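# Move the blanking panel from bench into empty shelf bay

## Task

Pick up the blanking panel that sits on the work bench and set it down so that all of it lies within the empty bay of the parts shelving. Then open the gripper and move the robot away. The panel has to stay in the bay on its own, without the robot holding it. The robot must not tip over or finish leaning.

## Robot and tools

Robot: TidyBot++, a wheeled base 0.54 m long, 0.50 m wide and 0.38 m tall, driven by four powered casters. On top is one seven-joint arm with a two-finger gripper. The shoulder sits 0.12 m ahead of the base centre, 0.68 m above the floor. Arm segments are 0.42 m (upper arm), 0.31 m (forearm) and 0.31 m (wrist to hand point). The arm begins folded with the hand pointing down. Cameras: base_camera is fixed on the base and looks forward and down. wrist_camera rides on the hand and looks along it.

Frames: the base frame has its origin on the floor below the base centre, with x forward, y left and z up. hand_pose is reported in this frame and marks the point between the finger pads. Its z axis runs out along the fingers, and the fingers close along its y axis. The odometry frame is the base frame as it was when the scene began. Heading is in radians, positive to the left, from -3.142 to 3.142. base_tilt is in degrees, positive when the robot leans forward or right.

execute_actions(actions, cameras): actions is a list holding one action object or none. An empty list only reports state and images. An action can contain:
- base: one relative move, given as exactly one key. translate_m is metres straight ahead, positive forward, -2 to 2. strafe_m is metres sideways, positive left, -2 to 2. rotate_rad is radians of turning in place, positive counter-clockwise seen from above, -6.3 to 6.3. These are offsets from where the base last reported itself, not positions.
- joints: absolute targets keyed by name, in radians. joint_1_rad turns the whole arm about vertical, any angle; positive is clockwise from above, which is opposite to rotate_rad. joint_2_rad is the shoulder, -2.249 to 2.249. joint_3_rad rolls the upper arm, any angle. joint_4_rad is the elbow, -2.579 to 2.579. joint_5_rad rolls the forearm, any angle. joint_6_rad is the wrist, -2.099 to 2.099. joint_7_rad rolls the hand, any angle; with the hand pointing down, 1.57 makes the fingers open toward the robot's left and right. gripper_pos goes from 0 (open, about 85 mm gap) to 1 (closed); the gap is roughly 85 x (1 - gripper_pos) mm. The any-angle joints go the short way round, so a bigger turn needs steps below half a turn.
- speeds: optional caps for this action only. translate_m and strafe_m take 0.05 to 0.5 m/s, rotate_rad takes 0.1 to 1.57 rad/s. A base move needing more than 8.667 s is rejected.
Base and joint motions start together. A joint or base not mentioned may keep chasing its earlier target. Any unknown key or out-of-range number gets the whole call rejected, and nothing moves. cameras is a list containing base_camera, wrist_camera or all. Omitting it gives all cameras; [] gives none.

Arm geometry: with joint_1_rad = 0, joint_3_rad = 3.14 and joint_5_rad = 0, the arm stays in the vertical plane along base x. The tilt of each segment from vertical, positive leaning forward, is: upper arm = j2, forearm = j2 - j4, hand = j2 - j4 - j6. The hand point's forward and upward offsets from the shoulder are the sums of length x sin and length x cos of those tilts. A downward-pointing hand can reach at most about 0.94 m above the floor, and only near the base.

wait(seconds): 0 to 10 s with no new command; it returns state and images. zoom_image(camera, region): region is [x0, y0, x1, y1] in pixels of that camera's most recent full image, at most 504 by 504. read_manual(section): returns licence texts only. finished_scene(scene): an integer naming the scene to close; it cannot be undone. Call it only once the panel rests in the bay by itself and the robot has let go and moved back.

Result lines: base_status and joint_status describe how each motion ended. done means reached; for the base it only means the wheels turned that far, slip included. off_target means it stopped short and may still be pushing. contact_stop and time_out mean the old target was dropped and the motion holds where it stopped. not_followed, or joint command not followed with a cause line, means a self-collision check blocked the arm targets; the gripper still obeys. on_its_own lists motion you did not command. Also reported: joint_positions, hand_pose, base_odometry, base_tilt, motor_effort (percent of maximum, peak in brackets) and motor temperatures. For the gripper at 1: done means nothing is held, and off_target at some reading means an object is in the grip.

Cautions: friction leaves joints a little off target. Correct by sending last command + (wanted - read). A held load makes the arm sag; never command a holding joint to its current reading. The hand can be 1 to 2 cm off, so check the images. A base that is blocked keeps shoving; a blocked joint pushes harder with every correction. Don't drive while the arm is snagged on anything above about 0.8 m, and avoid sideways pulls with the hand raised, since either can tip the robot; retract the arm or back off to level it. ARM HIT means a hard self or base collision. A torque fault (limit 104.5 N m for joints 1 to 4, 51.3 N m for joints 5 to 7) freezes the arm for 10 s. MOTOR HOT warns from 60 °C, and at 75 °C an over-temperature fault lets the arm sink, so don't hold a load for long. Don't drop, slam or shove the panel. Loose objects may occasionally get nudged.

Each tool is called as a command line: name --argument value for each argument, lists and objects as JSON in quotes; but a table of rows of numbers goes row by row, as --pt "numbers of a row", without its own name.

## Session

execute_actions --actions '[]'

Scene clock: 0.00 s.
Motor temperatures (°C, as the motors report them): [31 32 30 32 32 42 37]
base_odometry: x=+0.000 y=+0.000 heading=+0.000 (m, m, rad; odometry frame)
base_tilt: forward=-0.5 right=+0.1 (deg)
base_status: not commanded
joint_positions: joint_1_rad=-0.015 joint_2_rad=-0.310 joint_3_rad=+3.103 joint_4_rad=-2.497 joint_5_rad=-0.029 joint_6_rad=-0.857 joint_7_rad=+1.523 gripper_pos=+0.000
joint_status: not commanded
motor_effort: joint_1_rad=-1 joint_2_rad=-2 joint_3_rad=+1 joint_4_rad=+14 joint_5_rad=+0 joint_6_rad=+1 joint_7_rad=-1 (%)
hand_pose: x=+0.2765 y=+0.0154 z=+0.5908 quat_wxyz=(-0.008, +0.999, -0.007, +0.048) (m; base frame)
pictures: base_camera, wrist_camera
Images, in order (width x height): base_camera 644x364, wrist_camera 644x476.

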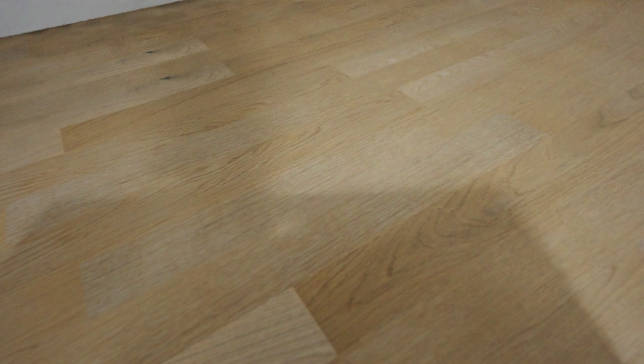

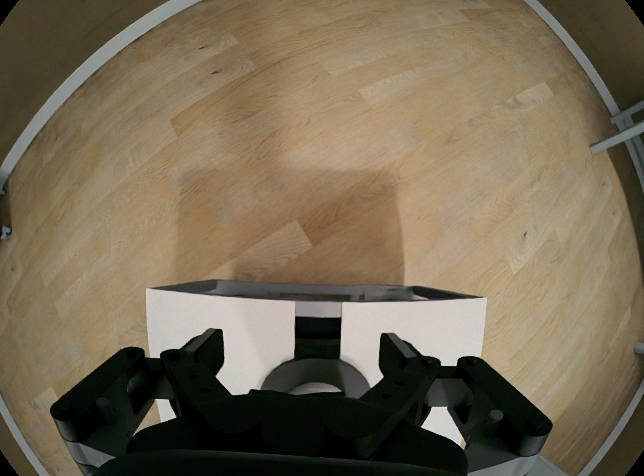

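execute_actions --actions '[{"joints":{"joint_6_rad":0.45},"base":{"rotate_rad":-1.2}}]' --cameras '["wrist_camera"]'

Scene clock: 7.63 s.
Motor temperatures (°C, as the motors report them): [31 32 30 32 32 42 37]
base_odometry: x=+0.000 y=+0.000 heading=-1.200 (m, m, rad; odometry frame)
base_tilt: forward=-0.5 right=+0.1 (deg)
base_status: done
joint_positions: joint_1_rad=-0.015 joint_2_rad=-0.310 joint_3_rad=+3.103 joint_4_rad=-2.497 joint_5_rad=-0.029 joint_6_rad=+0.446 joint_7_rad=+1.523 gripper_pos=+0.000
joint_status: all done
motor_effort: joint_1_rad=-1(2) joint_2_rad=-6(7) joint_3_rad=+1(2) joint_4_rad=+18(19) joint_5_rad=+0(0) joint_6_rad=+8(9) joint_7_rad=+0(0) (%)
hand_pose: x=+0.5531 y=+0.0220 z=+0.8479 quat_wxyz=(-0.031, +0.765, -0.009, +0.644) (m; base frame)
pictures: wrist_camera
camera_calibration (this result's frames):
wrist_camera: T_world_to_cam=[[-0.0324287, -0.999159, -0.0250833, 0.0445844], [-0.163479, 0.0300611, -0.986089, 0.984257], [0.986014, -0.027877, -0.164316, -0.270651], [0, 0, 0, 1]] pos_world=[0.429216, 0.00741415, 0.92721]
Images, in order (width x height): wrist_camera 644x476.

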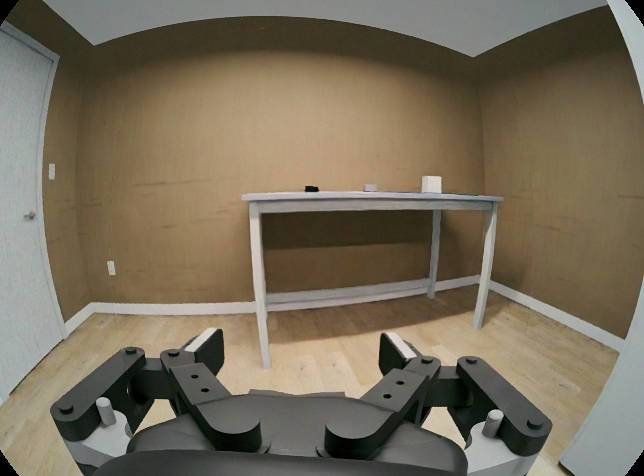

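execute_actions --actions '[{"base":{"rotate_rad":-1.6}}]' --cameras '["wrist_camera"]'

execute_actions --actions '[{"base":{"rotate_rad":-1.6}}]' --cameras '["wrist_camera"]'

Scene clock: 15.37 s.
Motor temperatures (°C, as the motors report them): [31 32 30 32 32 42 37]
base_odometry: x=+0.000 y=+0.000 heading=-2.799 (m, m, rad; odometry frame)
base_tilt: forward=-0.4 right=+0.1 (deg)
base_status: done
joint_positions: joint_1_rad=-0.015 joint_2_rad=-0.310 joint_3_rad=+3.103 joint_4_rad=-2.497 joint_5_rad=-0.029 joint_6_rad=+0.446 joint_7_rad=+1.523 gripper_pos=+0.000
joint_status: not commanded
motor_effort: joint_1_rad=+0(1) joint_2_rad=-7(8) joint_3_rad=+1(2) joint_4_rad=+18(18) joint_5_rad=+0(1) joint_6_rad=+8(8) joint_7_rad=-1(0) (%)
hand_pose: x=+0.5531 y=+0.0220 z=+0.8479 quat_wxyz=(-0.031, +0.765, -0.009, +0.644) (m; base frame)
pictures: wrist_camera
camera_calibration (this result's frames):
wrist_camera: T_world_to_cam=[[-0.0324289, -0.999159, -0.0250834, 0.0445845], [-0.163479, 0.0300612, -0.986089, 0.984257], [0.986014, -0.0278771, -0.164316, -0.270651], [0, 0, 0, 1]] pos_world=[0.429216, 0.0074141, 0.92721]
Images, in order (width x height): wrist_camera 644x476.

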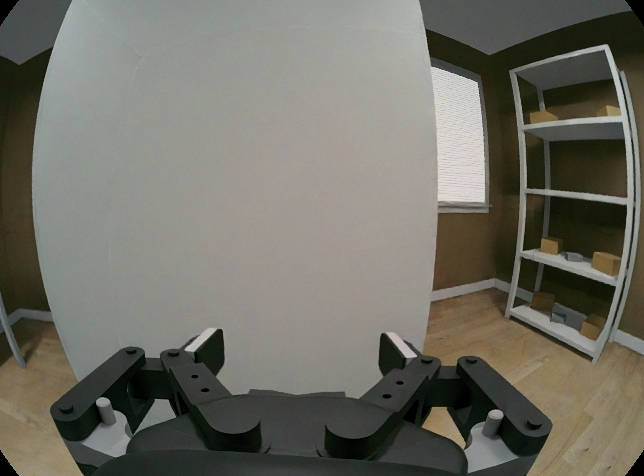

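Scene clock: 17.70 s.
Motor temperatures (°C, as the motors report them): [31 32 30 32 32 42 37]
base_odometry: x=+0.000 y=+0.000 heading=+1.884 (m, m, rad; odometry frame)
base_tilt: forward=-0.5 right=+0.1 (deg)
base_status: done
joint_positions: joint_1_rad=-0.015 joint_2_rad=-0.310 joint_3_rad=+3.103 joint_4_rad=-2.497 joint_5_rad=-0.029 joint_6_rad=+0.446 joint_7_rad=+1.523 gripper_pos=+0.000
joint_status: not commanded
motor_effort: joint_1_rad=-1(1) joint_2_rad=-7(7) joint_3_rad=+1(3) joint_4_rad=+18(18) joint_5_rad=+0(0) joint_6_rad=+8(8) joint_7_rad=-1(1) (%)
hand_pose: x=+0.5531 y=+0.0220 z=+0.8479 quat_wxyz=(-0.031, +0.765, -0.009, +0.644) (m; base frame)
pictures: wrist_camera
camera_calibration (this result's frames):
wrist_camera: T_world_to_cam=[[-0.0324287, -0.999159, -0.0250836, 0.0445846], [-0.163479, 0.0300613, -0.986089, 0.984257], [0.986014, -0.0278769, -0.164317, -0.27065], [0, 0, 0, 1]] pos_world=[0.429216, 0.00741417, 0.92721]
Images, in order (width x height): wrist_camera 644x476.

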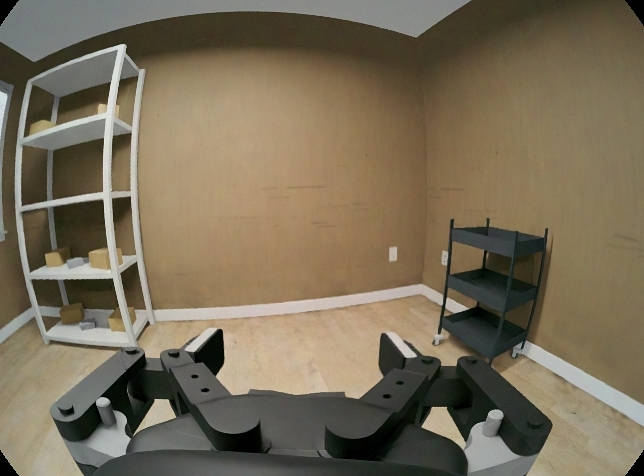

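execute_actions --actions '[{"base":{"rotate_rad":-2.922},"joints":{"joint_2_rad":0.0,"joint_4_rad":-0.8,"joint_6_rad":-1.4}}]' --cameras '[]'

execute_actions --actions '[{"base":{"translate_m":0.8}}]' --cameras '[]'

execute_actions --actions '[{"base":{"strafe_m":-0.7}}]'

Scene clock: 44.43 s.
Motor temperatures (°C, as the motors report them): [31 32 30 32 32 42 37]
base_odometry: x=+0.000 y=+0.000 heading=-1.038 (m, m, rad; odometry frame)
base_tilt: forward=-0.4 right=+0.1 (deg)
base_status: done
joint_positions: joint_1_rad=-0.015 joint_2_rad=-0.025 joint_3_rad=+3.103 joint_4_rad=-0.813 joint_5_rad=-0.029 joint_6_rad=-1.376 joint_7_rad=+1.523 gripper_pos=+0.000
joint_status: all done
motor_effort: joint_1_rad=+0(3) joint_2_rad=-14(19) joint_3_rad=+0(3) joint_4_rad=+16(20) joint_5_rad=+0(1) joint_6_rad=+7(8) joint_7_rad=+0(0) (%)
hand_pose: x=+0.5878 y=+0.0360 z=+1.1500 quat_wxyz=(-0.038, +0.883, +0.007, +0.468) (m; base frame)
pictures: none
No camera images: the call's "cameras" was empty. Leave "cameras" out to get every camera's image.

Scene clock: 47.43 s.
Motor temperatures (°C, as the motors report them): [31 32 30 32 32 42 37]
base_odometry: x=+0.406 y=-0.689 heading=-1.038 (m, m, rad; odometry frame)
base_tilt: forward=-0.4 right=+0.1 (deg)
base_status: done
joint_positions: joint_1_rad=-0.015 joint_2_rad=-0.007 joint_3_rad=+3.103 joint_4_rad=-0.812 joint_5_rad=-0.029 joint_6_rad=-1.378 joint_7_rad=+1.523 gripper_pos=+0.000
joint_status: not commanded
motor_effort: joint_1_rad=-1(0) joint_2_rad=-15(17) joint_3_rad=+0(1) joint_4_rad=+16(16) joint_5_rad=+0(0) joint_6_rad=+7(7) joint_7_rad=-1(1) (%)
hand_pose: x=+0.5955 y=+0.0362 z=+1.1418 quat_wxyz=(-0.037, +0.887, +0.007, +0.460) (m; base frame)
pictures: none
No camera images: the call's "cameras" was empty. Leave "cameras" out to get every camera's image.

Scene clock: 52.57 s.
Motor temperatures (°C, as the motors report them): [31 32 30 32 32 42 37]
base_odometry: x=-0.193 y=-1.043 heading=-1.038 (m, m, rad; odometry frame)
base_tilt: forward=-0.4 right=+0.1 (deg)
base_status: strafe_m time_out (by the wheels' count: -0.696 of -0.700)
joint_positions: joint_1_rad=-0.015 joint_2_rad=-0.007 joint_3_rad=+3.103 joint_4_rad=-0.812 joint_5_rad=-0.029 joint_6_rad=-1.378 joint_7_rad=+1.523 gripper_pos=+0.000
joint_status: not commanded
motor_effort: joint_1_rad=-1(2) joint_2_rad=-15(17) joint_3_rad=+0(4) joint_4_rad=+15(17) joint_5_rad=+0(2) joint_6_rad=+7(7) joint_7_rad=+0(0) (%)
hand_pose: x=+0.5954 y=+0.0359 z=+1.1418 quat_wxyz=(-0.037, +0.887, +0.007, +0.460) (m; base frame)
pictures: base_camera, wrist_camera
camera_calibration (this result's frames):
wrist_camera: T_world_to_cam=[[0.00706344, -0.999969, -0.00350121, 0.0191074], [-0.569492, -0.00114462, -0.821996, 1.33604], [0.821967, 0.00780003, -0.569482, 0.295318], [0, 0, 0, 1]] pos_world=[0.51799, 0.0183326, 1.26647]
Images, in order (width x height): base_camera 644x364, wrist_camera 644x476.

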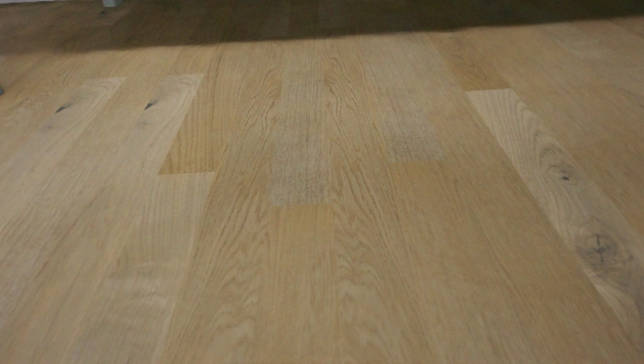

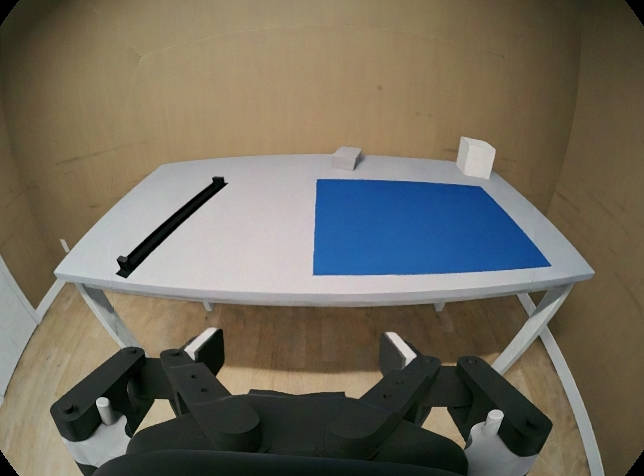

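zoom_image --camera "wrist_camera" --region '[60, 150, 300, 310]'

Region (60, 150, 300, 310) of wrist_camera's 644x476 image, scaled by 2.100.

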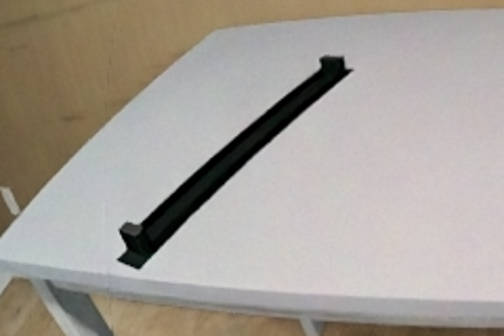

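execute_actions --actions '[{"base":{"strafe_m":0.5},"joints":{"joint_2_rad":0.2,"joint_4_rad":-0.8,"joint_6_rad":-1.5}}]' --cameras '["wrist_camera"]'

Scene clock: 119.40 s.
Motor temperatures (°C, as the motors report them): [31 32 30 32 32 42 37]
base_odometry: x=+0.238 y=-0.790 heading=-1.039 (m, m, rad; odometry frame)
base_tilt: forward=-0.4 right=+0.1 (deg)
base_status: done
joint_positions: joint_1_rad=-0.016 joint_2_rad=+0.205 joint_3_rad=+3.103 joint_4_rad=-0.808 joint_5_rad=-0.029 joint_6_rad=-1.475 joint_7_rad=+1.523 gripper_pos=+0.000
joint_status: all done
motor_effort: joint_1_rad=+0(4) joint_2_rad=-23(27) joint_3_rad=+0(4) joint_4_rad=+17(19) joint_5_rad=+0(2) joint_6_rad=+5(7) joint_7_rad=-1(0) (%)
hand_pose: x=+0.6587 y=+0.0367 z=+1.0134 quat_wxyz=(-0.034, +0.947, +0.005, +0.320) (m; base frame)
pictures: wrist_camera
camera_calibration (this result's frames):
wrist_camera: T_world_to_cam=[[0.0103966, -0.999938, 0.00396885, 0.00917662], [-0.790082, -0.0106474, -0.612909, 1.20032], [0.612913, 0.00323647, -0.790144, 0.531657], [0, 0, 0, 1]] pos_world=[0.622399, 0.0202357, 1.15574]
Images, in order (width x height): wrist_camera 644x476.

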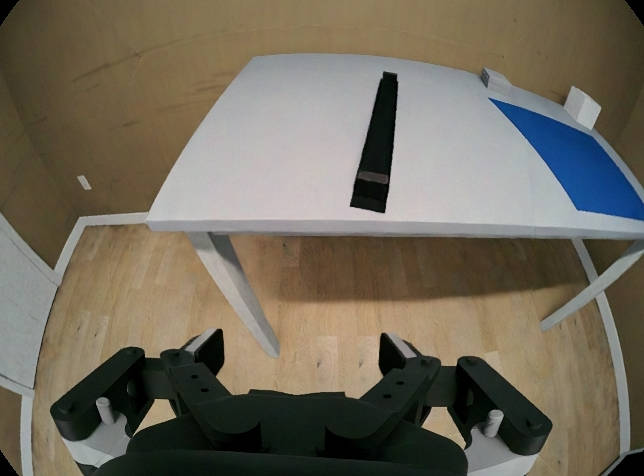

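zoom_image --camera "wrist_camera" --region '[300, 55, 460, 235]'

Region (300, 55, 460, 235) of wrist_camera's 644x476 image, scaled by 2.800.

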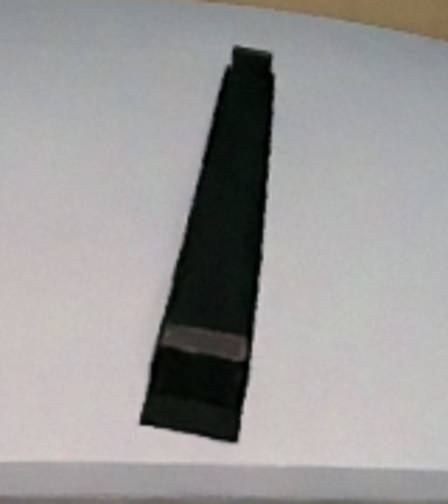

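execute_actions --actions '[{"base":{"rotate_rad":-1.81}}]' --cameras '[]'

execute_actions --actions '[{"base":{"translate_m":-0.95}}]' --cameras '[]'

execute_actions --actions '[{"base":{"strafe_m":0.887}}]'

Scene clock: 217.30 s.
Motor temperatures (°C, as the motors report them): [31 33 30 32 32 42 37]
base_odometry: x=+0.238 y=-0.790 heading=-2.849 (m, m, rad; odometry frame)
base_tilt: forward=-0.4 right=+0.1 (deg)
base_status: done
joint_positions: joint_1_rad=-0.016 joint_2_rad=+0.205 joint_3_rad=+3.103 joint_4_rad=-0.808 joint_5_rad=-0.029 joint_6_rad=-1.475 joint_7_rad=+1.523 gripper_pos=+0.000
joint_status: not commanded
motor_effort: joint_1_rad=+0(3) joint_2_rad=-23(28) joint_3_rad=+0(2) joint_4_rad=+17(17) joint_5_rad=+0(1) joint_6_rad=+5(5) joint_7_rad=-1(0) (%)
hand_pose: x=+0.6587 y=+0.0364 z=+1.0134 quat_wxyz=(-0.034, +0.947, +0.004, +0.320) (m; base frame)
pictures: none
No camera images: the call's "cameras" was empty. Leave "cameras" out to get every camera's image.

Scene clock: 220.60 s.
Motor temperatures (°C, as the motors report them): [31 33 30 32 32 42 37]
base_odometry: x=+1.148 y=-0.516 heading=-2.849 (m, m, rad; odometry frame)
base_tilt: forward=-0.4 right=+0.1 (deg)
base_status: done
joint_positions: joint_1_rad=-0.016 joint_2_rad=+0.203 joint_3_rad=+3.103 joint_4_rad=-0.808 joint_5_rad=-0.029 joint_6_rad=-1.479 joint_7_rad=+1.523 gripper_pos=+0.000
joint_status: not commanded
motor_effort: joint_1_rad=-1(1) joint_2_rad=-23(28) joint_3_rad=+0(1) joint_4_rad=+16(18) joint_5_rad=+0(0) joint_6_rad=+5(5) joint_7_rad=+0(0) (%)
hand_pose: x=+0.6573 y=+0.0364 z=+1.0136 quat_wxyz=(-0.034, +0.947, +0.004, +0.319) (m; base frame)
pictures: none
No camera images: the call's "cameras" was empty. Leave "cameras" out to get every camera's image.

Scene clock: 223.77 s.
Motor temperatures (°C, as the motors report them): [31 33 30 32 32 42 37]
base_odometry: x=+1.404 y=-1.366 heading=-2.849 (m, m, rad; odometry frame)
base_tilt: forward=-0.4 right=+0.1 (deg)
base_status: done
joint_positions: joint_1_rad=-0.016 joint_2_rad=+0.203 joint_3_rad=+3.103 joint_4_rad=-0.808 joint_5_rad=-0.029 joint_6_rad=-1.479 joint_7_rad=+1.523 gripper_pos=+0.000
joint_status: not commanded
motor_effort: joint_1_rad=-1(4) joint_2_rad=-23(24) joint_3_rad=+0(3) joint_4_rad=+17(17) joint_5_rad=+0(2) joint_6_rad=+5(5) joint_7_rad=-1(0) (%)
hand_pose: x=+0.6573 y=+0.0364 z=+1.0136 quat_wxyz=(-0.034, +0.947, +0.004, +0.319) (m; base frame)
pictures: base_camera, wrist_camera
camera_calibration (this result's frames):
wrist_camera: T_world_to_cam=[[0.0101024, -0.99994, 0.00416799, 0.00890988], [-0.791277, -0.0105426, -0.611366, 1.19855], [0.611374, 0.00287825, -0.791337, 0.534903], [0, 0, 0, 1]] pos_world=[0.621272, 0.0200057, 1.15601]
Images, in order (width x height): base_camera 644x364, wrist_camera 644x476.

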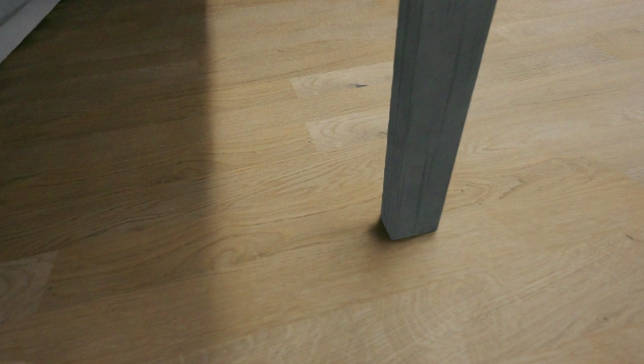

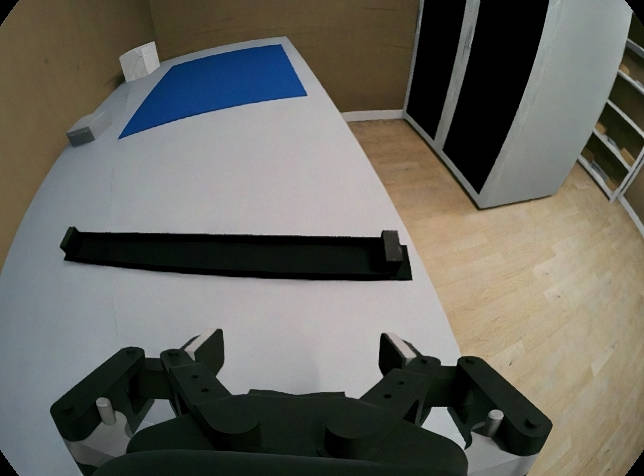

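zoom_image --camera "wrist_camera" --region '[280, 200, 440, 310]'

Region (280, 200, 440, 310) of wrist_camera's 644x476 image, scaled by 3.150; it fills the top 346 rows of this view, and the rest is white.

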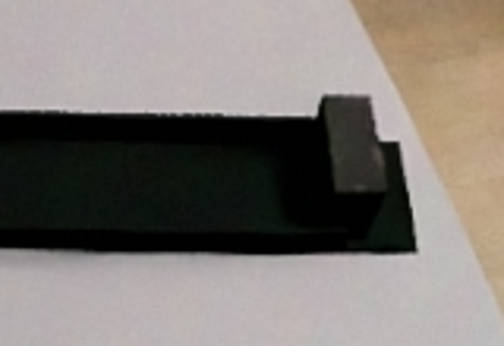

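execute_actions --actions '[{"base":{"strafe_m":-0.05},"joints":{"joint_1_rad":0.016,"joint_2_rad":0.056,"joint_3_rad":3.178,"joint_4_rad":-1.061,"joint_5_rad":0.029,"joint_6_rad":-1.333,"joint_7_rad":1.617,"gripper_pos":0.3}}]' --cameras '[]'

execute_actions --actions '[{"base":{"translate_m":0.13},"speeds":{"translate_m":0.15}}]'

Scene clock: 277.37 s.
Motor temperatures (°C, as the motors report them): [31 33 30 32 32 42 37]
base_odometry: x=+1.389 y=-1.318 heading=-2.849 (m, m, rad; odometry frame)
base_tilt: forward=-0.4 right=+0.1 (deg)
base_status: done
joint_positions: joint_1_rad=-0.001 joint_2_rad=+0.075 joint_3_rad=+3.154 joint_4_rad=-1.045 joint_5_rad=+0.005 joint_6_rad=-1.358 joint_7_rad=+1.590 gripper_pos=+0.300
joint_status: all done
motor_effort: joint_1_rad=+0(2) joint_2_rad=-19(23) joint_3_rad=+0(2) joint_4_rad=+18(18) joint_5_rad=+0(1) joint_6_rad=+5(5) joint_7_rad=+0(0) (%)
hand_pose: x=+0.6253 y=-0.0055 z=+0.9932 quat_wxyz=(+0.008, +0.945, +0.004, +0.326) (m; base frame)
pictures: none
No camera images: the call's "cameras" was empty. Leave "cameras" out to get every camera's image.

Scene clock: 278.90 s.
Motor temperatures (°C, as the motors report them): [31 33 30 32 32 42 37]
base_odometry: x=+1.264 y=-1.355 heading=-2.849 (m, m, rad; odometry frame)
base_tilt: forward=-0.4 right=+0.1 (deg)
base_status: done
joint_positions: joint_1_rad=-0.001 joint_2_rad=+0.067 joint_3_rad=+3.155 joint_4_rad=-1.046 joint_5_rad=+0.006 joint_6_rad=-1.356 joint_7_rad=+1.590 gripper_pos=+0.300
joint_status: not commanded
motor_effort: joint_1_rad=+0(1) joint_2_rad=-19(23) joint_3_rad=+0(1) joint_4_rad=+18(18) joint_5_rad=+1(1) joint_6_rad=+5(6) joint_7_rad=+0(0) (%)
hand_pose: x=+0.6232 y=-0.0062 z=+0.9973 quat_wxyz=(+0.008, +0.944, +0.003, +0.330) (m; base frame)
pictures: base_camera, wrist_camera
camera_calibration (this result's frames):
wrist_camera: T_world_to_cam=[[-0.0208987, -0.996319, 0.083135, -0.0926952], [-0.776956, -0.0361473, -0.628516, 1.16918], [0.629208, -0.0777274, -0.773341, 0.513501], [0, 0, 0, 1]] pos_world=[0.583363, -0.0101784, 1.13966]
Images, in order (width x height): base_camera 644x364, wrist_camera 644x476.

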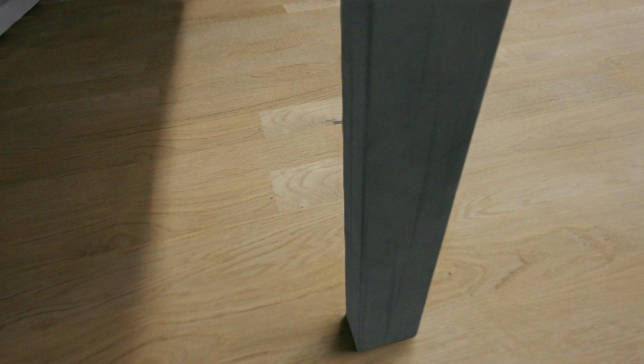

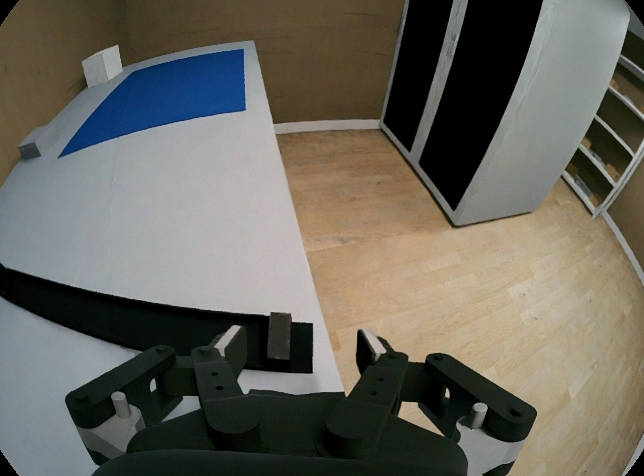

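execute_actions --actions '[{"base":{"strafe_m":0.015},"speeds":{"strafe_m":0.05}}]' --cameras '[]'

execute_actions --actions '[{"base":{"translate_m":0.022},"speeds":{"translate_m":0.05},"joints":{"joint_2_rad":0.02,"joint_4_rad":-1.20,"joint_6_rad":-1.22}}]' --cameras '["wrist_camera"]'

Scene clock: 298.73 s.
Motor temperatures (°C, as the motors report them): [31 33 30 32 32 42 37]
base_odometry: x=+1.269 y=-1.370 heading=-2.849 (m, m, rad; odometry frame)
base_tilt: forward=-0.4 right=+0.1 (deg)
base_status: done
joint_positions: joint_1_rad=+0.000 joint_2_rad=+0.067 joint_3_rad=+3.158 joint_4_rad=-1.046 joint_5_rad=+0.007 joint_6_rad=-1.356 joint_7_rad=+1.590 gripper_pos=+0.300
joint_status: not commanded
motor_effort: joint_1_rad=+0(3) joint_2_rad=-20(20) joint_3_rad=+0(2) joint_4_rad=+18(18) joint_5_rad=+0(1) joint_6_rad=+5(6) joint_7_rad=-1(0) (%)
hand_pose: x=+0.6232 y=-0.0090 z=+0.9973 quat_wxyz=(+0.010, +0.944, +0.001, +0.330) (m; base frame)
pictures: none
No camera images: the call's "cameras" was empty. Leave "cameras" out to get every camera's image.

Scene clock: 300.00 s.
Motor temperatures (°C, as the motors report them): [31 33 30 32 32 42 37]
base_odometry: x=+1.248 y=-1.376 heading=-2.849 (m, m, rad; odometry frame)
base_tilt: forward=-0.4 right=+0.1 (deg)
base_status: done
joint_positions: joint_1_rad=+0.000 joint_2_rad=+0.043 joint_3_rad=+3.158 joint_4_rad=-1.189 joint_5_rad=+0.007 joint_6_rad=-1.245 joint_7_rad=+1.590 gripper_pos=+0.300
joint_status: all done
motor_effort: joint_1_rad=-1(0) joint_2_rad=-19(25) joint_3_rad=+0(1) joint_4_rad=+18(21) joint_5_rad=+0(1) joint_6_rad=+5(6) joint_7_rad=-1(1) (%)
hand_pose: x=+0.6256 y=-0.0091 z=+0.9617 quat_wxyz=(+0.010, +0.945, +0.001, +0.326) (m; base frame)
pictures: wrist_camera
camera_calibration (this result's frames):
wrist_camera: T_world_to_cam=[[-0.0247961, -0.996085, 0.0848576, -0.0917988], [-0.782608, -0.0334741, -0.621614, 1.1455], [0.62202, -0.0818238, -0.778714, 0.493794], [0, 0, 0, 1]] pos_world=[0.587055, -0.0126906, 1.10438]
Images, in order (width x height): wrist_camera 644x476.

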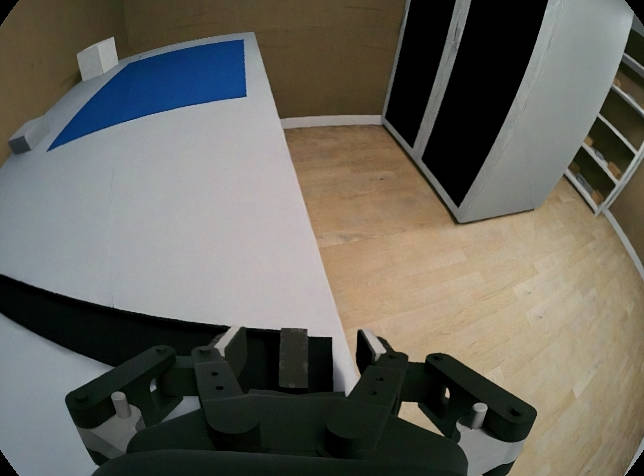

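zoom_image --camera "wrist_camera" --region '[200, 300, 400, 420]'

Region (200, 300, 400, 420) of wrist_camera's 644x476 image, scaled by 2.520; it fills the top 302 rows of this view, and the rest is white.

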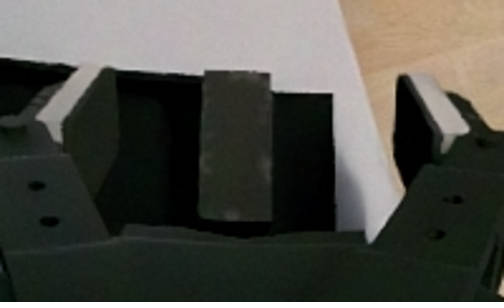

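execute_actions --actions '[{"joints":{"joint_2_rad":0.005,"joint_4_rad":-1.275,"joint_6_rad":-1.16}}]' --cameras '["wrist_camera"]'

Scene clock: 331.63 s.
Motor temperatures (°C, as the motors report them): [31 33 30 32 32 42 37]
base_odometry: x=+1.248 y=-1.376 heading=-2.849 (m, m, rad; odometry frame)
base_tilt: forward=-0.4 right=+0.1 (deg)
base_status: not commanded
joint_positions: joint_1_rad=+0.000 joint_2_rad=+0.028 joint_3_rad=+3.158 joint_4_rad=-1.263 joint_5_rad=+0.007 joint_6_rad=-1.186 joint_7_rad=+1.590 gripper_pos=+0.300
joint_status: all done
motor_effort: joint_1_rad=+0(0) joint_2_rad=-18(19) joint_3_rad=+1(0) joint_4_rad=+18(20) joint_5_rad=+0(0) joint_6_rad=+5(5) joint_7_rad=-1(0) (%)
hand_pose: x=+0.6253 y=-0.0092 z=+0.9441 quat_wxyz=(+0.010, +0.945, +0.002, +0.326) (m; base frame)
pictures: wrist_camera
camera_calibration (this result's frames):
wrist_camera: T_world_to_cam=[[-0.0244032, -0.996104, 0.0847459, -0.09048], [-0.782539, -0.0337204, -0.621687, 1.13427], [0.622123, -0.0814881, -0.778667, 0.480194], [0, 0, 0, 1]] pos_world=[0.586662, -0.0127494, 1.08674]
Images, in order (width x height): wrist_camera 644x476.

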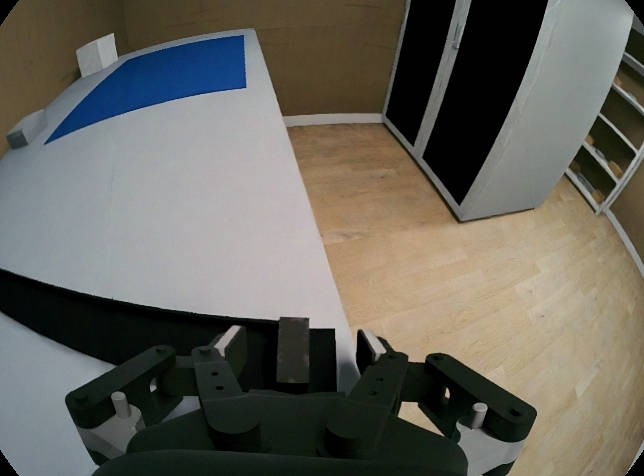

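execute_actions --actions '[{"joints":{"joint_2_rad":-0.003,"joint_4_rad":-1.32,"joint_6_rad":-1.125}}]' --cameras '["wrist_camera"]'

Scene clock: 342.07 s.
Motor temperatures (°C, as the motors report them): [31 33 30 32 32 42 37]
base_odometry: x=+1.248 y=-1.376 heading=-2.849 (m, m, rad; odometry frame)
base_tilt: forward=-0.4 right=+0.1 (deg)
base_status: not commanded
joint_positions: joint_1_rad=+0.000 joint_2_rad=+0.020 joint_3_rad=+3.158 joint_4_rad=-1.307 joint_5_rad=+0.007 joint_6_rad=-1.147 joint_7_rad=+1.590 gripper_pos=+0.300
joint_status: all done
motor_effort: joint_1_rad=-1(0) joint_2_rad=-19(19) joint_3_rad=+0(0) joint_4_rad=+19(19) joint_5_rad=+0(1) joint_6_rad=+5(6) joint_7_rad=+0(0) (%)
hand_pose: x=+0.6253 y=-0.0092 z=+0.9341 quat_wxyz=(+0.010, +0.945, +0.002, +0.328) (m; base frame)
pictures: wrist_camera
camera_calibration (this result's frames):
wrist_camera: T_world_to_cam=[[-0.0244066, -0.996112, 0.0846501, -0.0895528], [-0.780566, -0.0339154, -0.624152, 1.12915], [0.624596, -0.0813085, -0.776704, 0.46905], [0, 0, 0, 1]] pos_world=[0.586224, -0.0127713, 1.07665]
Images, in order (width x height): wrist_camera 644x476.

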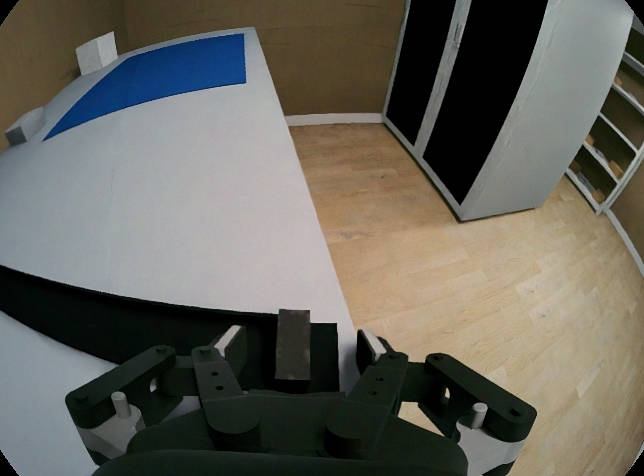

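execute_actions --actions '[{"joints":{"gripper_pos":1.0}}]' --cameras '["wrist_camera"]'

Scene clock: 345.70 s.
Motor temperatures (°C, as the motors report them): [31 34 30 32 32 42 37]
base_odometry: x=+1.248 y=-1.376 heading=-2.849 (m, m, rad; odometry frame)
base_tilt: forward=-0.4 right=+0.1 (deg)
base_status: not commanded
joint_positions: joint_1_rad=+0.000 joint_2_rad=+0.011 joint_3_rad=+3.159 joint_4_rad=-1.307 joint_5_rad=+0.007 joint_6_rad=-1.142 joint_7_rad=+1.590 gripper_pos=+0.844
joint_status: gripper_pos off_target (ended at +0.844, target +1.000)
motor_effort: joint_1_rad=+0(1) joint_2_rad=-16(18) joint_3_rad=+0(1) joint_4_rad=+17(19) joint_5_rad=+4(5) joint_6_rad=+4(5) joint_7_rad=+2(2) (%)
hand_pose: x=+0.6243 y=-0.0094 z=+0.9394 quat_wxyz=(+0.010, +0.943, +0.001, +0.334) (m; base frame)
pictures: wrist_camera
camera_calibration (this result's frames):
wrist_camera: T_world_to_cam=[[-0.025898, -0.996075, 0.0846369, -0.0893252], [-0.772069, -0.0338514, -0.634636, 1.13624], [0.63501, -0.0817813, -0.768163, 0.459204], [0, 0, 0, 1]] pos_world=[0.58334, -0.0129571, 1.0814]
Images, in order (width x height): wrist_camera 644x476.

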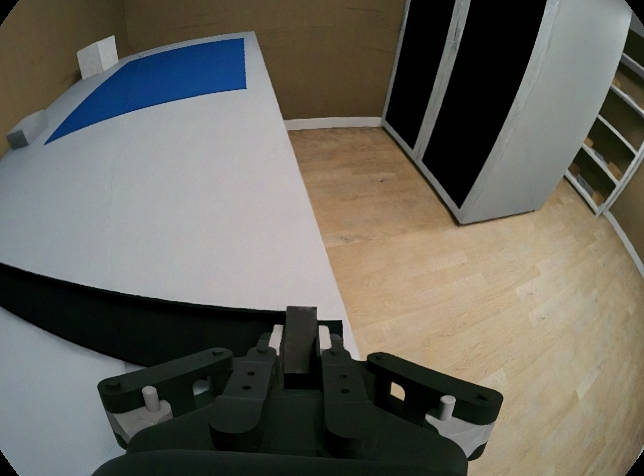

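execute_actions --actions '[{"joints":{"joint_2_rad":0.03,"joint_4_rad":-1.10,"joint_6_rad":-1.27}}]' --cameras '["wrist_camera"]'

Scene clock: 356.97 s.
Motor temperatures (°C, as the motors report them): [31 34 30 32 32 42 37]
base_odometry: x=+1.248 y=-1.376 heading=-2.849 (m, m, rad; odometry frame)
base_tilt: forward=-0.4 right=+0.1 (deg)
base_status: not commanded
joint_positions: joint_1_rad=+0.000 joint_2_rad=+0.015 joint_3_rad=+3.159 joint_4_rad=-1.116 joint_5_rad=+0.008 joint_6_rad=-1.249 joint_7_rad=+1.592 gripper_pos=+0.844
joint_status: all done
motor_effort: joint_1_rad=+0(0) joint_2_rad=-19(21) joint_3_rad=+0(0) joint_4_rad=+19(21) joint_5_rad=-1(4) joint_6_rad=+6(6) joint_7_rad=+0(2) (%)
hand_pose: x=+0.6248 y=-0.0096 z=+1.0110 quat_wxyz=(+0.011, +0.928, +0.002, +0.372) (m; base frame)
pictures: wrist_camera
camera_calibration (this result's frames):
wrist_camera: T_world_to_cam=[[-0.0321967, -0.995846, 0.085174, -0.0921836], [-0.718636, -0.0361612, -0.694446, 1.20911], [0.694641, -0.083568, -0.714486, 0.422369], [0, 0, 0, 1]] pos_world=[0.572549, -0.0127811, 1.14929]
Images, in order (width x height): wrist_camera 644x476.

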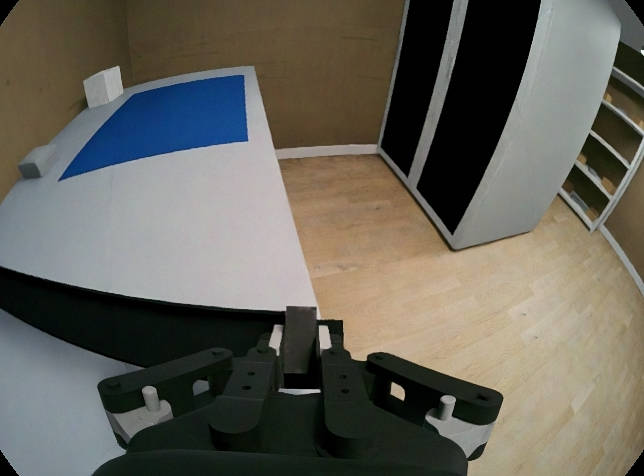

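execute_actions --actions '[{"base":{"translate_m":-0.2}}]' --cameras '[]'

execute_actions --actions '[{"base":{"rotate_rad":-1.334},"speeds":{"rotate_rad":0.9}}]' --cameras '[]'

execute_actions --actions '[{"base":{"translate_m":2.0}}]' --cameras '["wrist_camera"]'

Scene clock: 388.57 s.
Motor temperatures (°C, as the motors report them): [31 33 30 33 32 42 37]
base_odometry: x=+1.439 y=-1.319 heading=-2.849 (m, m, rad; odometry frame)
base_tilt: forward=-0.4 right=+0.1 (deg)
base_status: done
joint_positions: joint_1_rad=+0.001 joint_2_rad=+0.024 joint_3_rad=+3.160 joint_4_rad=-1.116 joint_5_rad=+0.011 joint_6_rad=-1.253 joint_7_rad=+1.593 gripper_pos=+0.844
joint_status: not commanded
motor_effort: joint_1_rad=-1(2) joint_2_rad=-18(26) joint_3_rad=+0(2) joint_4_rad=+19(20) joint_5_rad=+0(1) joint_6_rad=+6(7) joint_7_rad=-1(1) (%)
hand_pose: x=+0.6267 y=-0.0114 z=+1.0058 quat_wxyz=(+0.013, +0.931, +0.001, +0.366) (m; base frame)
pictures: none
No camera images: the call's "cameras" was empty. Leave "cameras" out to get every camera's image.

Scene clock: 391.00 s.
Motor temperatures (°C, as the motors report them): [31 33 30 33 32 42 37]
base_odometry: x=+1.439 y=-1.319 heading=+2.100 (m, m, rad; odometry frame)
base_tilt: forward=-0.4 right=+0.1 (deg)
base_status: done
joint_positions: joint_1_rad=+0.007 joint_2_rad=+0.024 joint_3_rad=+3.167 joint_4_rad=-1.116 joint_5_rad=+0.014 joint_6_rad=-1.253 joint_7_rad=+1.593 gripper_pos=+0.844
joint_status: not commanded
motor_effort: joint_1_rad=-1(3) joint_2_rad=-19(21) joint_3_rad=+0(4) joint_4_rad=+19(19) joint_5_rad=+0(1) joint_6_rad=+6(6) joint_7_rad=-1(1) (%)
hand_pose: x=+0.6265 y=-0.0190 z=+1.0058 quat_wxyz=(+0.017, +0.931, -0.005, +0.365) (m; base frame)
pictures: none
No camera images: the call's "cameras" was empty. Leave "cameras" out to get every camera's image.

Scene clock: 396.40 s.
Motor temperatures (°C, as the motors report them): [31 33 30 33 32 42 37]
base_odometry: x=+0.431 y=+0.408 heading=+2.100 (m, m, rad; odometry frame)
base_tilt: forward=-0.4 right=+0.1 (deg)
base_status: done
joint_positions: joint_1_rad=+0.007 joint_2_rad=+0.028 joint_3_rad=+3.167 joint_4_rad=-1.116 joint_5_rad=+0.014 joint_6_rad=-1.255 joint_7_rad=+1.593 gripper_pos=+0.844
joint_status: not commanded
motor_effort: joint_1_rad=-1(0) joint_2_rad=-19(22) joint_3_rad=+0(1) joint_4_rad=+19(20) joint_5_rad=+0(0) joint_6_rad=+6(7) joint_7_rad=-1(1) (%)
hand_pose: x=+0.6275 y=-0.0190 z=+1.0033 quat_wxyz=(+0.017, +0.932, -0.005, +0.363) (m; base frame)
pictures: wrist_camera
camera_calibration (this result's frames):
wrist_camera: T_world_to_cam=[[-0.0476314, -0.994608, 0.0921161, -0.0980094], [-0.732407, -0.027931, -0.680294, 1.19992], [0.679199, -0.0998699, -0.727128, 0.436262], [0, 0, 0, 1]] pos_world=[0.577852, -0.0203965, 1.14254]
Images, in order (width x height): wrist_camera 644x476.

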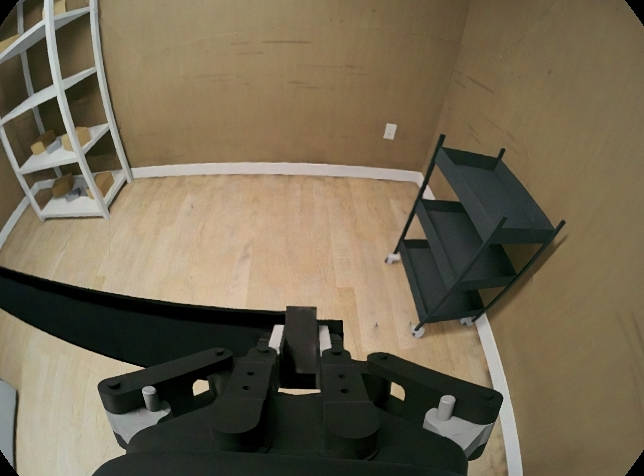

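execute_actions --actions '[{"base":{"translate_m":0.85},"joints":{"joint_1_rad":0.005,"joint_3_rad":3.155,"joint_5_rad":0.015,"joint_2_rad":0.06,"joint_4_rad":-0.95,"joint_6_rad":-1.36}}]' --cameras '[]'

execute_actions --actions '[{"base":{"strafe_m":1.65}}]'

Scene clock: 414.23 s.
Motor temperatures (°C, as the motors report them): [31 33 30 33 32 42 37]
base_odometry: x=+0.003 y=+1.143 heading=+2.099 (m, m, rad; odometry frame)
base_tilt: forward=-0.4 right=+0.1 (deg)
base_status: done
joint_positions: joint_1_rad=+0.007 joint_2_rad=+0.056 joint_3_rad=+3.167 joint_4_rad=-0.964 joint_5_rad=+0.014 joint_6_rad=-1.342 joint_7_rad=+1.593 gripper_pos=+0.844
joint_status: all done
motor_effort: joint_1_rad=-1(1) joint_2_rad=-19(21) joint_3_rad=+1(1) joint_4_rad=+18(19) joint_5_rad=+0(1) joint_6_rad=+7(7) joint_7_rad=+0(1) (%)
hand_pose: x=+0.6290 y=-0.0188 z=+1.0453 quat_wxyz=(+0.018, +0.925, -0.005, +0.380) (m; base frame)
pictures: none
No camera images: the call's "cameras" was empty. Leave "cameras" out to get every camera's image.

Scene clock: 418.93 s.
Motor temperatures (°C, as the motors report them): [31 33 30 33 32 42 37]
base_odometry: x=-1.423 y=+0.312 heading=+2.099 (m, m, rad; odometry frame)
base_tilt: forward=-0.4 right=+0.1 (deg)
base_status: done
joint_positions: joint_1_rad=+0.007 joint_2_rad=+0.056 joint_3_rad=+3.166 joint_4_rad=-0.964 joint_5_rad=+0.014 joint_6_rad=-1.343 joint_7_rad=+1.593 gripper_pos=+0.844
joint_status: not commanded
motor_effort: joint_1_rad=-1(3) joint_2_rad=-19(19) joint_3_rad=+0(3) joint_4_rad=+18(18) joint_5_rad=+0(1) joint_6_rad=+7(6) joint_7_rad=-1(1) (%)
hand_pose: x=+0.6289 y=-0.0185 z=+1.0452 quat_wxyz=(+0.018, +0.925, -0.005, +0.380) (m; base frame)
pictures: base_camera, wrist_camera
camera_calibration (this result's frames):
wrist_camera: T_world_to_cam=[[-0.0514375, -0.99447, 0.0915662, -0.0983992], [-0.706831, -0.0285198, -0.706807, 1.24114], [0.70551, -0.101078, -0.701455, 0.422371], [0, 0, 0, 1]] pos_world=[0.574231, -0.0197654, 1.18253]
Images, in order (width x height): base_camera 644x364, wrist_camera 644x476.

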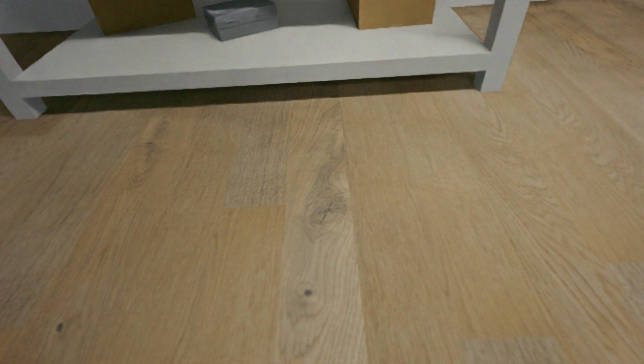

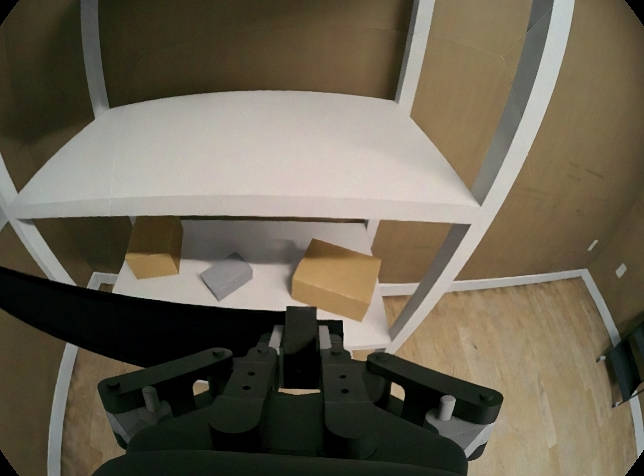

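execute_actions --actions '[{"base":{"rotate_rad":0.05},"joints":{"joint_2_rad":0.176,"joint_4_rad":-0.595,"joint_6_rad":-1.635}}]' --cameras '[]'

execute_actions --actions '[{"base":{"strafe_m":-0.105},"speeds":{"strafe_m":0.2}}]' --cameras '[]'

execute_actions --actions '[{"base":{"translate_m":0.18},"speeds":{"translate_m":0.2}}]'

Scene clock: 455.77 s.
Motor temperatures (°C, as the motors report them): [31 33 30 33 32 42 37]
base_odometry: x=-1.423 y=+0.312 heading=+2.149 (m, m, rad; odometry frame)
base_tilt: forward=-0.4 right=+0.1 (deg)
base_status: done
joint_positions: joint_1_rad=+0.004 joint_2_rad=+0.155 joint_3_rad=+3.161 joint_4_rad=-0.614 joint_5_rad=+0.014 joint_6_rad=-1.614 joint_7_rad=+1.593 gripper_pos=+0.844
joint_status: all done
motor_effort: joint_1_rad=-1(3) joint_2_rad=-20(22) joint_3_rad=+0(3) joint_4_rad=+15(19) joint_5_rad=+0(1) joint_6_rad=+6(6) joint_7_rad=-1(1) (%)
hand_pose: x=+0.6166 y=-0.0135 z=+1.0974 quat_wxyz=(+0.016, +0.929, -0.003, +0.370) (m; base frame)
pictures: none
No camera images: the call's "cameras" was empty. Leave "cameras" out to get every camera's image.

Scene clock: 457.07 s.
Motor temperatures (°C, as the motors report them): [31 33 30 33 32 42 37]
base_odometry: x=-1.335 y=+0.369 heading=+2.150 (m, m, rad; odometry frame)
base_tilt: forward=-0.4 right=+0.1 (deg)
base_status: done
joint_positions: joint_1_rad=+0.004 joint_2_rad=+0.155 joint_3_rad=+3.161 joint_4_rad=-0.614 joint_5_rad=+0.014 joint_6_rad=-1.614 joint_7_rad=+1.593 gripper_pos=+0.844
joint_status: not commanded
motor_effort: joint_1_rad=+0(2) joint_2_rad=-20(21) joint_3_rad=+0(2) joint_4_rad=+15(16) joint_5_rad=+0(1) joint_6_rad=+6(6) joint_7_rad=+0(1) (%)
hand_pose: x=+0.6167 y=-0.0135 z=+1.0973 quat_wxyz=(+0.016, +0.929, -0.003, +0.370) (m; base frame)
pictures: none
No camera images: the call's "cameras" was empty. Leave "cameras" out to get every camera's image.

Scene clock: 458.77 s.
Motor temperatures (°C, as the motors report them): [31 33 30 33 32 42 37]
base_odometry: x=-1.434 y=+0.520 heading=+2.150 (m, m, rad; odometry frame)
base_tilt: forward=-0.4 right=+0.1 (deg)
base_status: done
joint_positions: joint_1_rad=+0.004 joint_2_rad=+0.173 joint_3_rad=+3.161 joint_4_rad=-0.613 joint_5_rad=+0.014 joint_6_rad=-1.616 joint_7_rad=+1.593 gripper_pos=+0.844
joint_status: not commanded
motor_effort: joint_1_rad=+0(0) joint_2_rad=-22(24) joint_3_rad=+0(1) joint_4_rad=+16(16) joint_5_rad=+0(1) joint_6_rad=+6(7) joint_7_rad=-1(1) (%)
hand_pose: x=+0.6236 y=-0.0135 z=+1.0887 quat_wxyz=(+0.016, +0.932, -0.003, +0.361) (m; base frame)
pictures: base_camera, wrist_camera
camera_calibration (this result's frames):
wrist_camera: T_world_to_cam=[[-0.0428948, -0.994845, 0.0918866, -0.103349], [-0.734, -0.0310147, -0.678441, 1.25427], [0.677793, -0.0965463, -0.728886, 0.504401], [0, 0, 0, 1]] pos_world=[0.574319, -0.0152173, 1.22809]
Images, in order (width x height): base_camera 644x364, wrist_camera 644x476.

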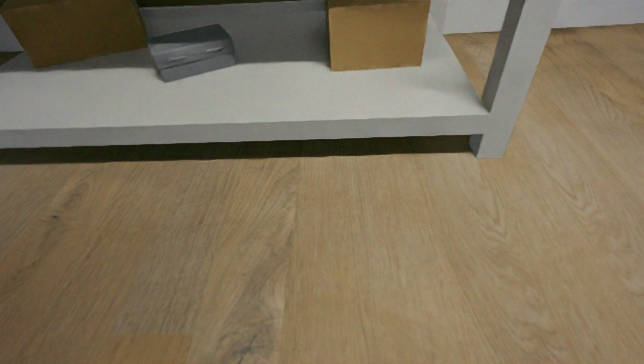

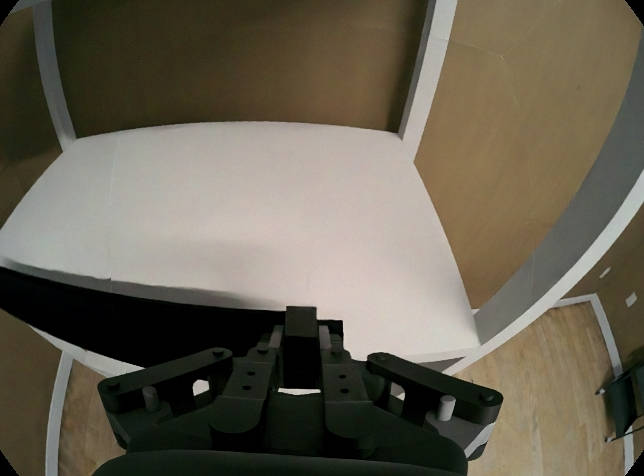

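execute_actions --actions '[{"base":{"translate_m":0.22},"speeds":{"translate_m":0.12}}]' --cameras '["wrist_camera"]'

Scene clock: 474.90 s.
Motor temperatures (°C, as the motors report them): [31 33 30 33 32 42 37]
base_odometry: x=-1.554 y=+0.704 heading=+2.150 (m, m, rad; odometry frame)
base_tilt: forward=-0.4 right=+0.1 (deg)
base_status: done
joint_positions: joint_1_rad=+0.004 joint_2_rad=+0.177 joint_3_rad=+3.161 joint_4_rad=-0.612 joint_5_rad=+0.014 joint_6_rad=-1.617 joint_7_rad=+1.593 gripper_pos=+0.844
joint_status: not commanded
motor_effort: joint_1_rad=-1(2) joint_2_rad=-22(25) joint_3_rad=+0(1) joint_4_rad=+16(17) joint_5_rad=+0(0) joint_6_rad=+6(7) joint_7_rad=-1(1) (%)
hand_pose: x=+0.6253 y=-0.0135 z=+1.0866 quat_wxyz=(+0.016, +0.933, -0.003, +0.359) (m; base frame)
pictures: wrist_camera
camera_calibration (this result's frames):
wrist_camera: T_world_to_cam=[[-0.0424871, -0.994847, 0.0920544, -0.10352], [-0.737042, -0.0309942, -0.675136, 1.25237], [0.674511, -0.0965325, -0.731927, 0.507043], [0, 0, 0, 1]] pos_world=[0.576647, -0.0152241, 1.22617]
Images, in order (width x height): wrist_camera 644x476.

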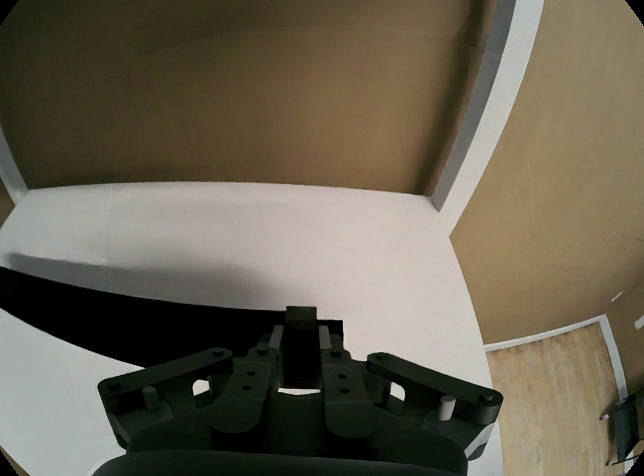

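execute_actions --actions '[{"joints":{"joint_2_rad":0.09,"joint_4_rad":-0.898,"joint_6_rad":-1.445}}]' --cameras '["wrist_camera"]'

Scene clock: 484.60 s.
Motor temperatures (°C, as the motors report them): [31 33 30 33 32 42 37]
base_odometry: x=-1.554 y=+0.704 heading=+2.150 (m, m, rad; odometry frame)
base_tilt: forward=-0.4 right=+0.1 (deg)
base_status: not commanded
joint_positions: joint_1_rad=+0.004 joint_2_rad=+0.114 joint_3_rad=+3.161 joint_4_rad=-0.884 joint_5_rad=+0.014 joint_6_rad=-1.470 joint_7_rad=+1.593 gripper_pos=+0.844
joint_status: all done
motor_effort: joint_1_rad=-1(0) joint_2_rad=-21(21) joint_3_rad=+0(1) joint_4_rad=+17(17) joint_5_rad=+0(2) joint_6_rad=+6(7) joint_7_rad=+0(0) (%)
hand_pose: x=+0.6253 y=-0.0142 z=+1.0266 quat_wxyz=(+0.016, +0.944, -0.002, +0.330) (m; base frame)
pictures: wrist_camera
camera_calibration (this result's frames):
wrist_camera: T_world_to_cam=[[-0.0353907, -0.995023, 0.0931521, -0.104258], [-0.777894, -0.0310893, -0.627626, 1.1887], [0.627398, -0.0946746, -0.772922, 0.534616], [0, 0, 0, 1]] pos_world=[0.585576, -0.0161691, 1.16899]
Images, in order (width x height): wrist_camera 644x476.

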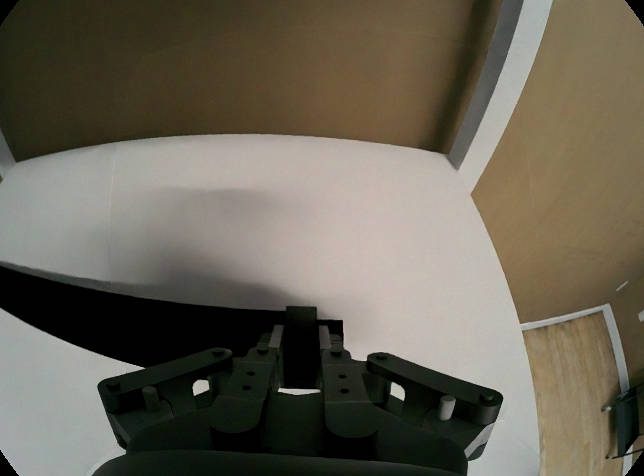

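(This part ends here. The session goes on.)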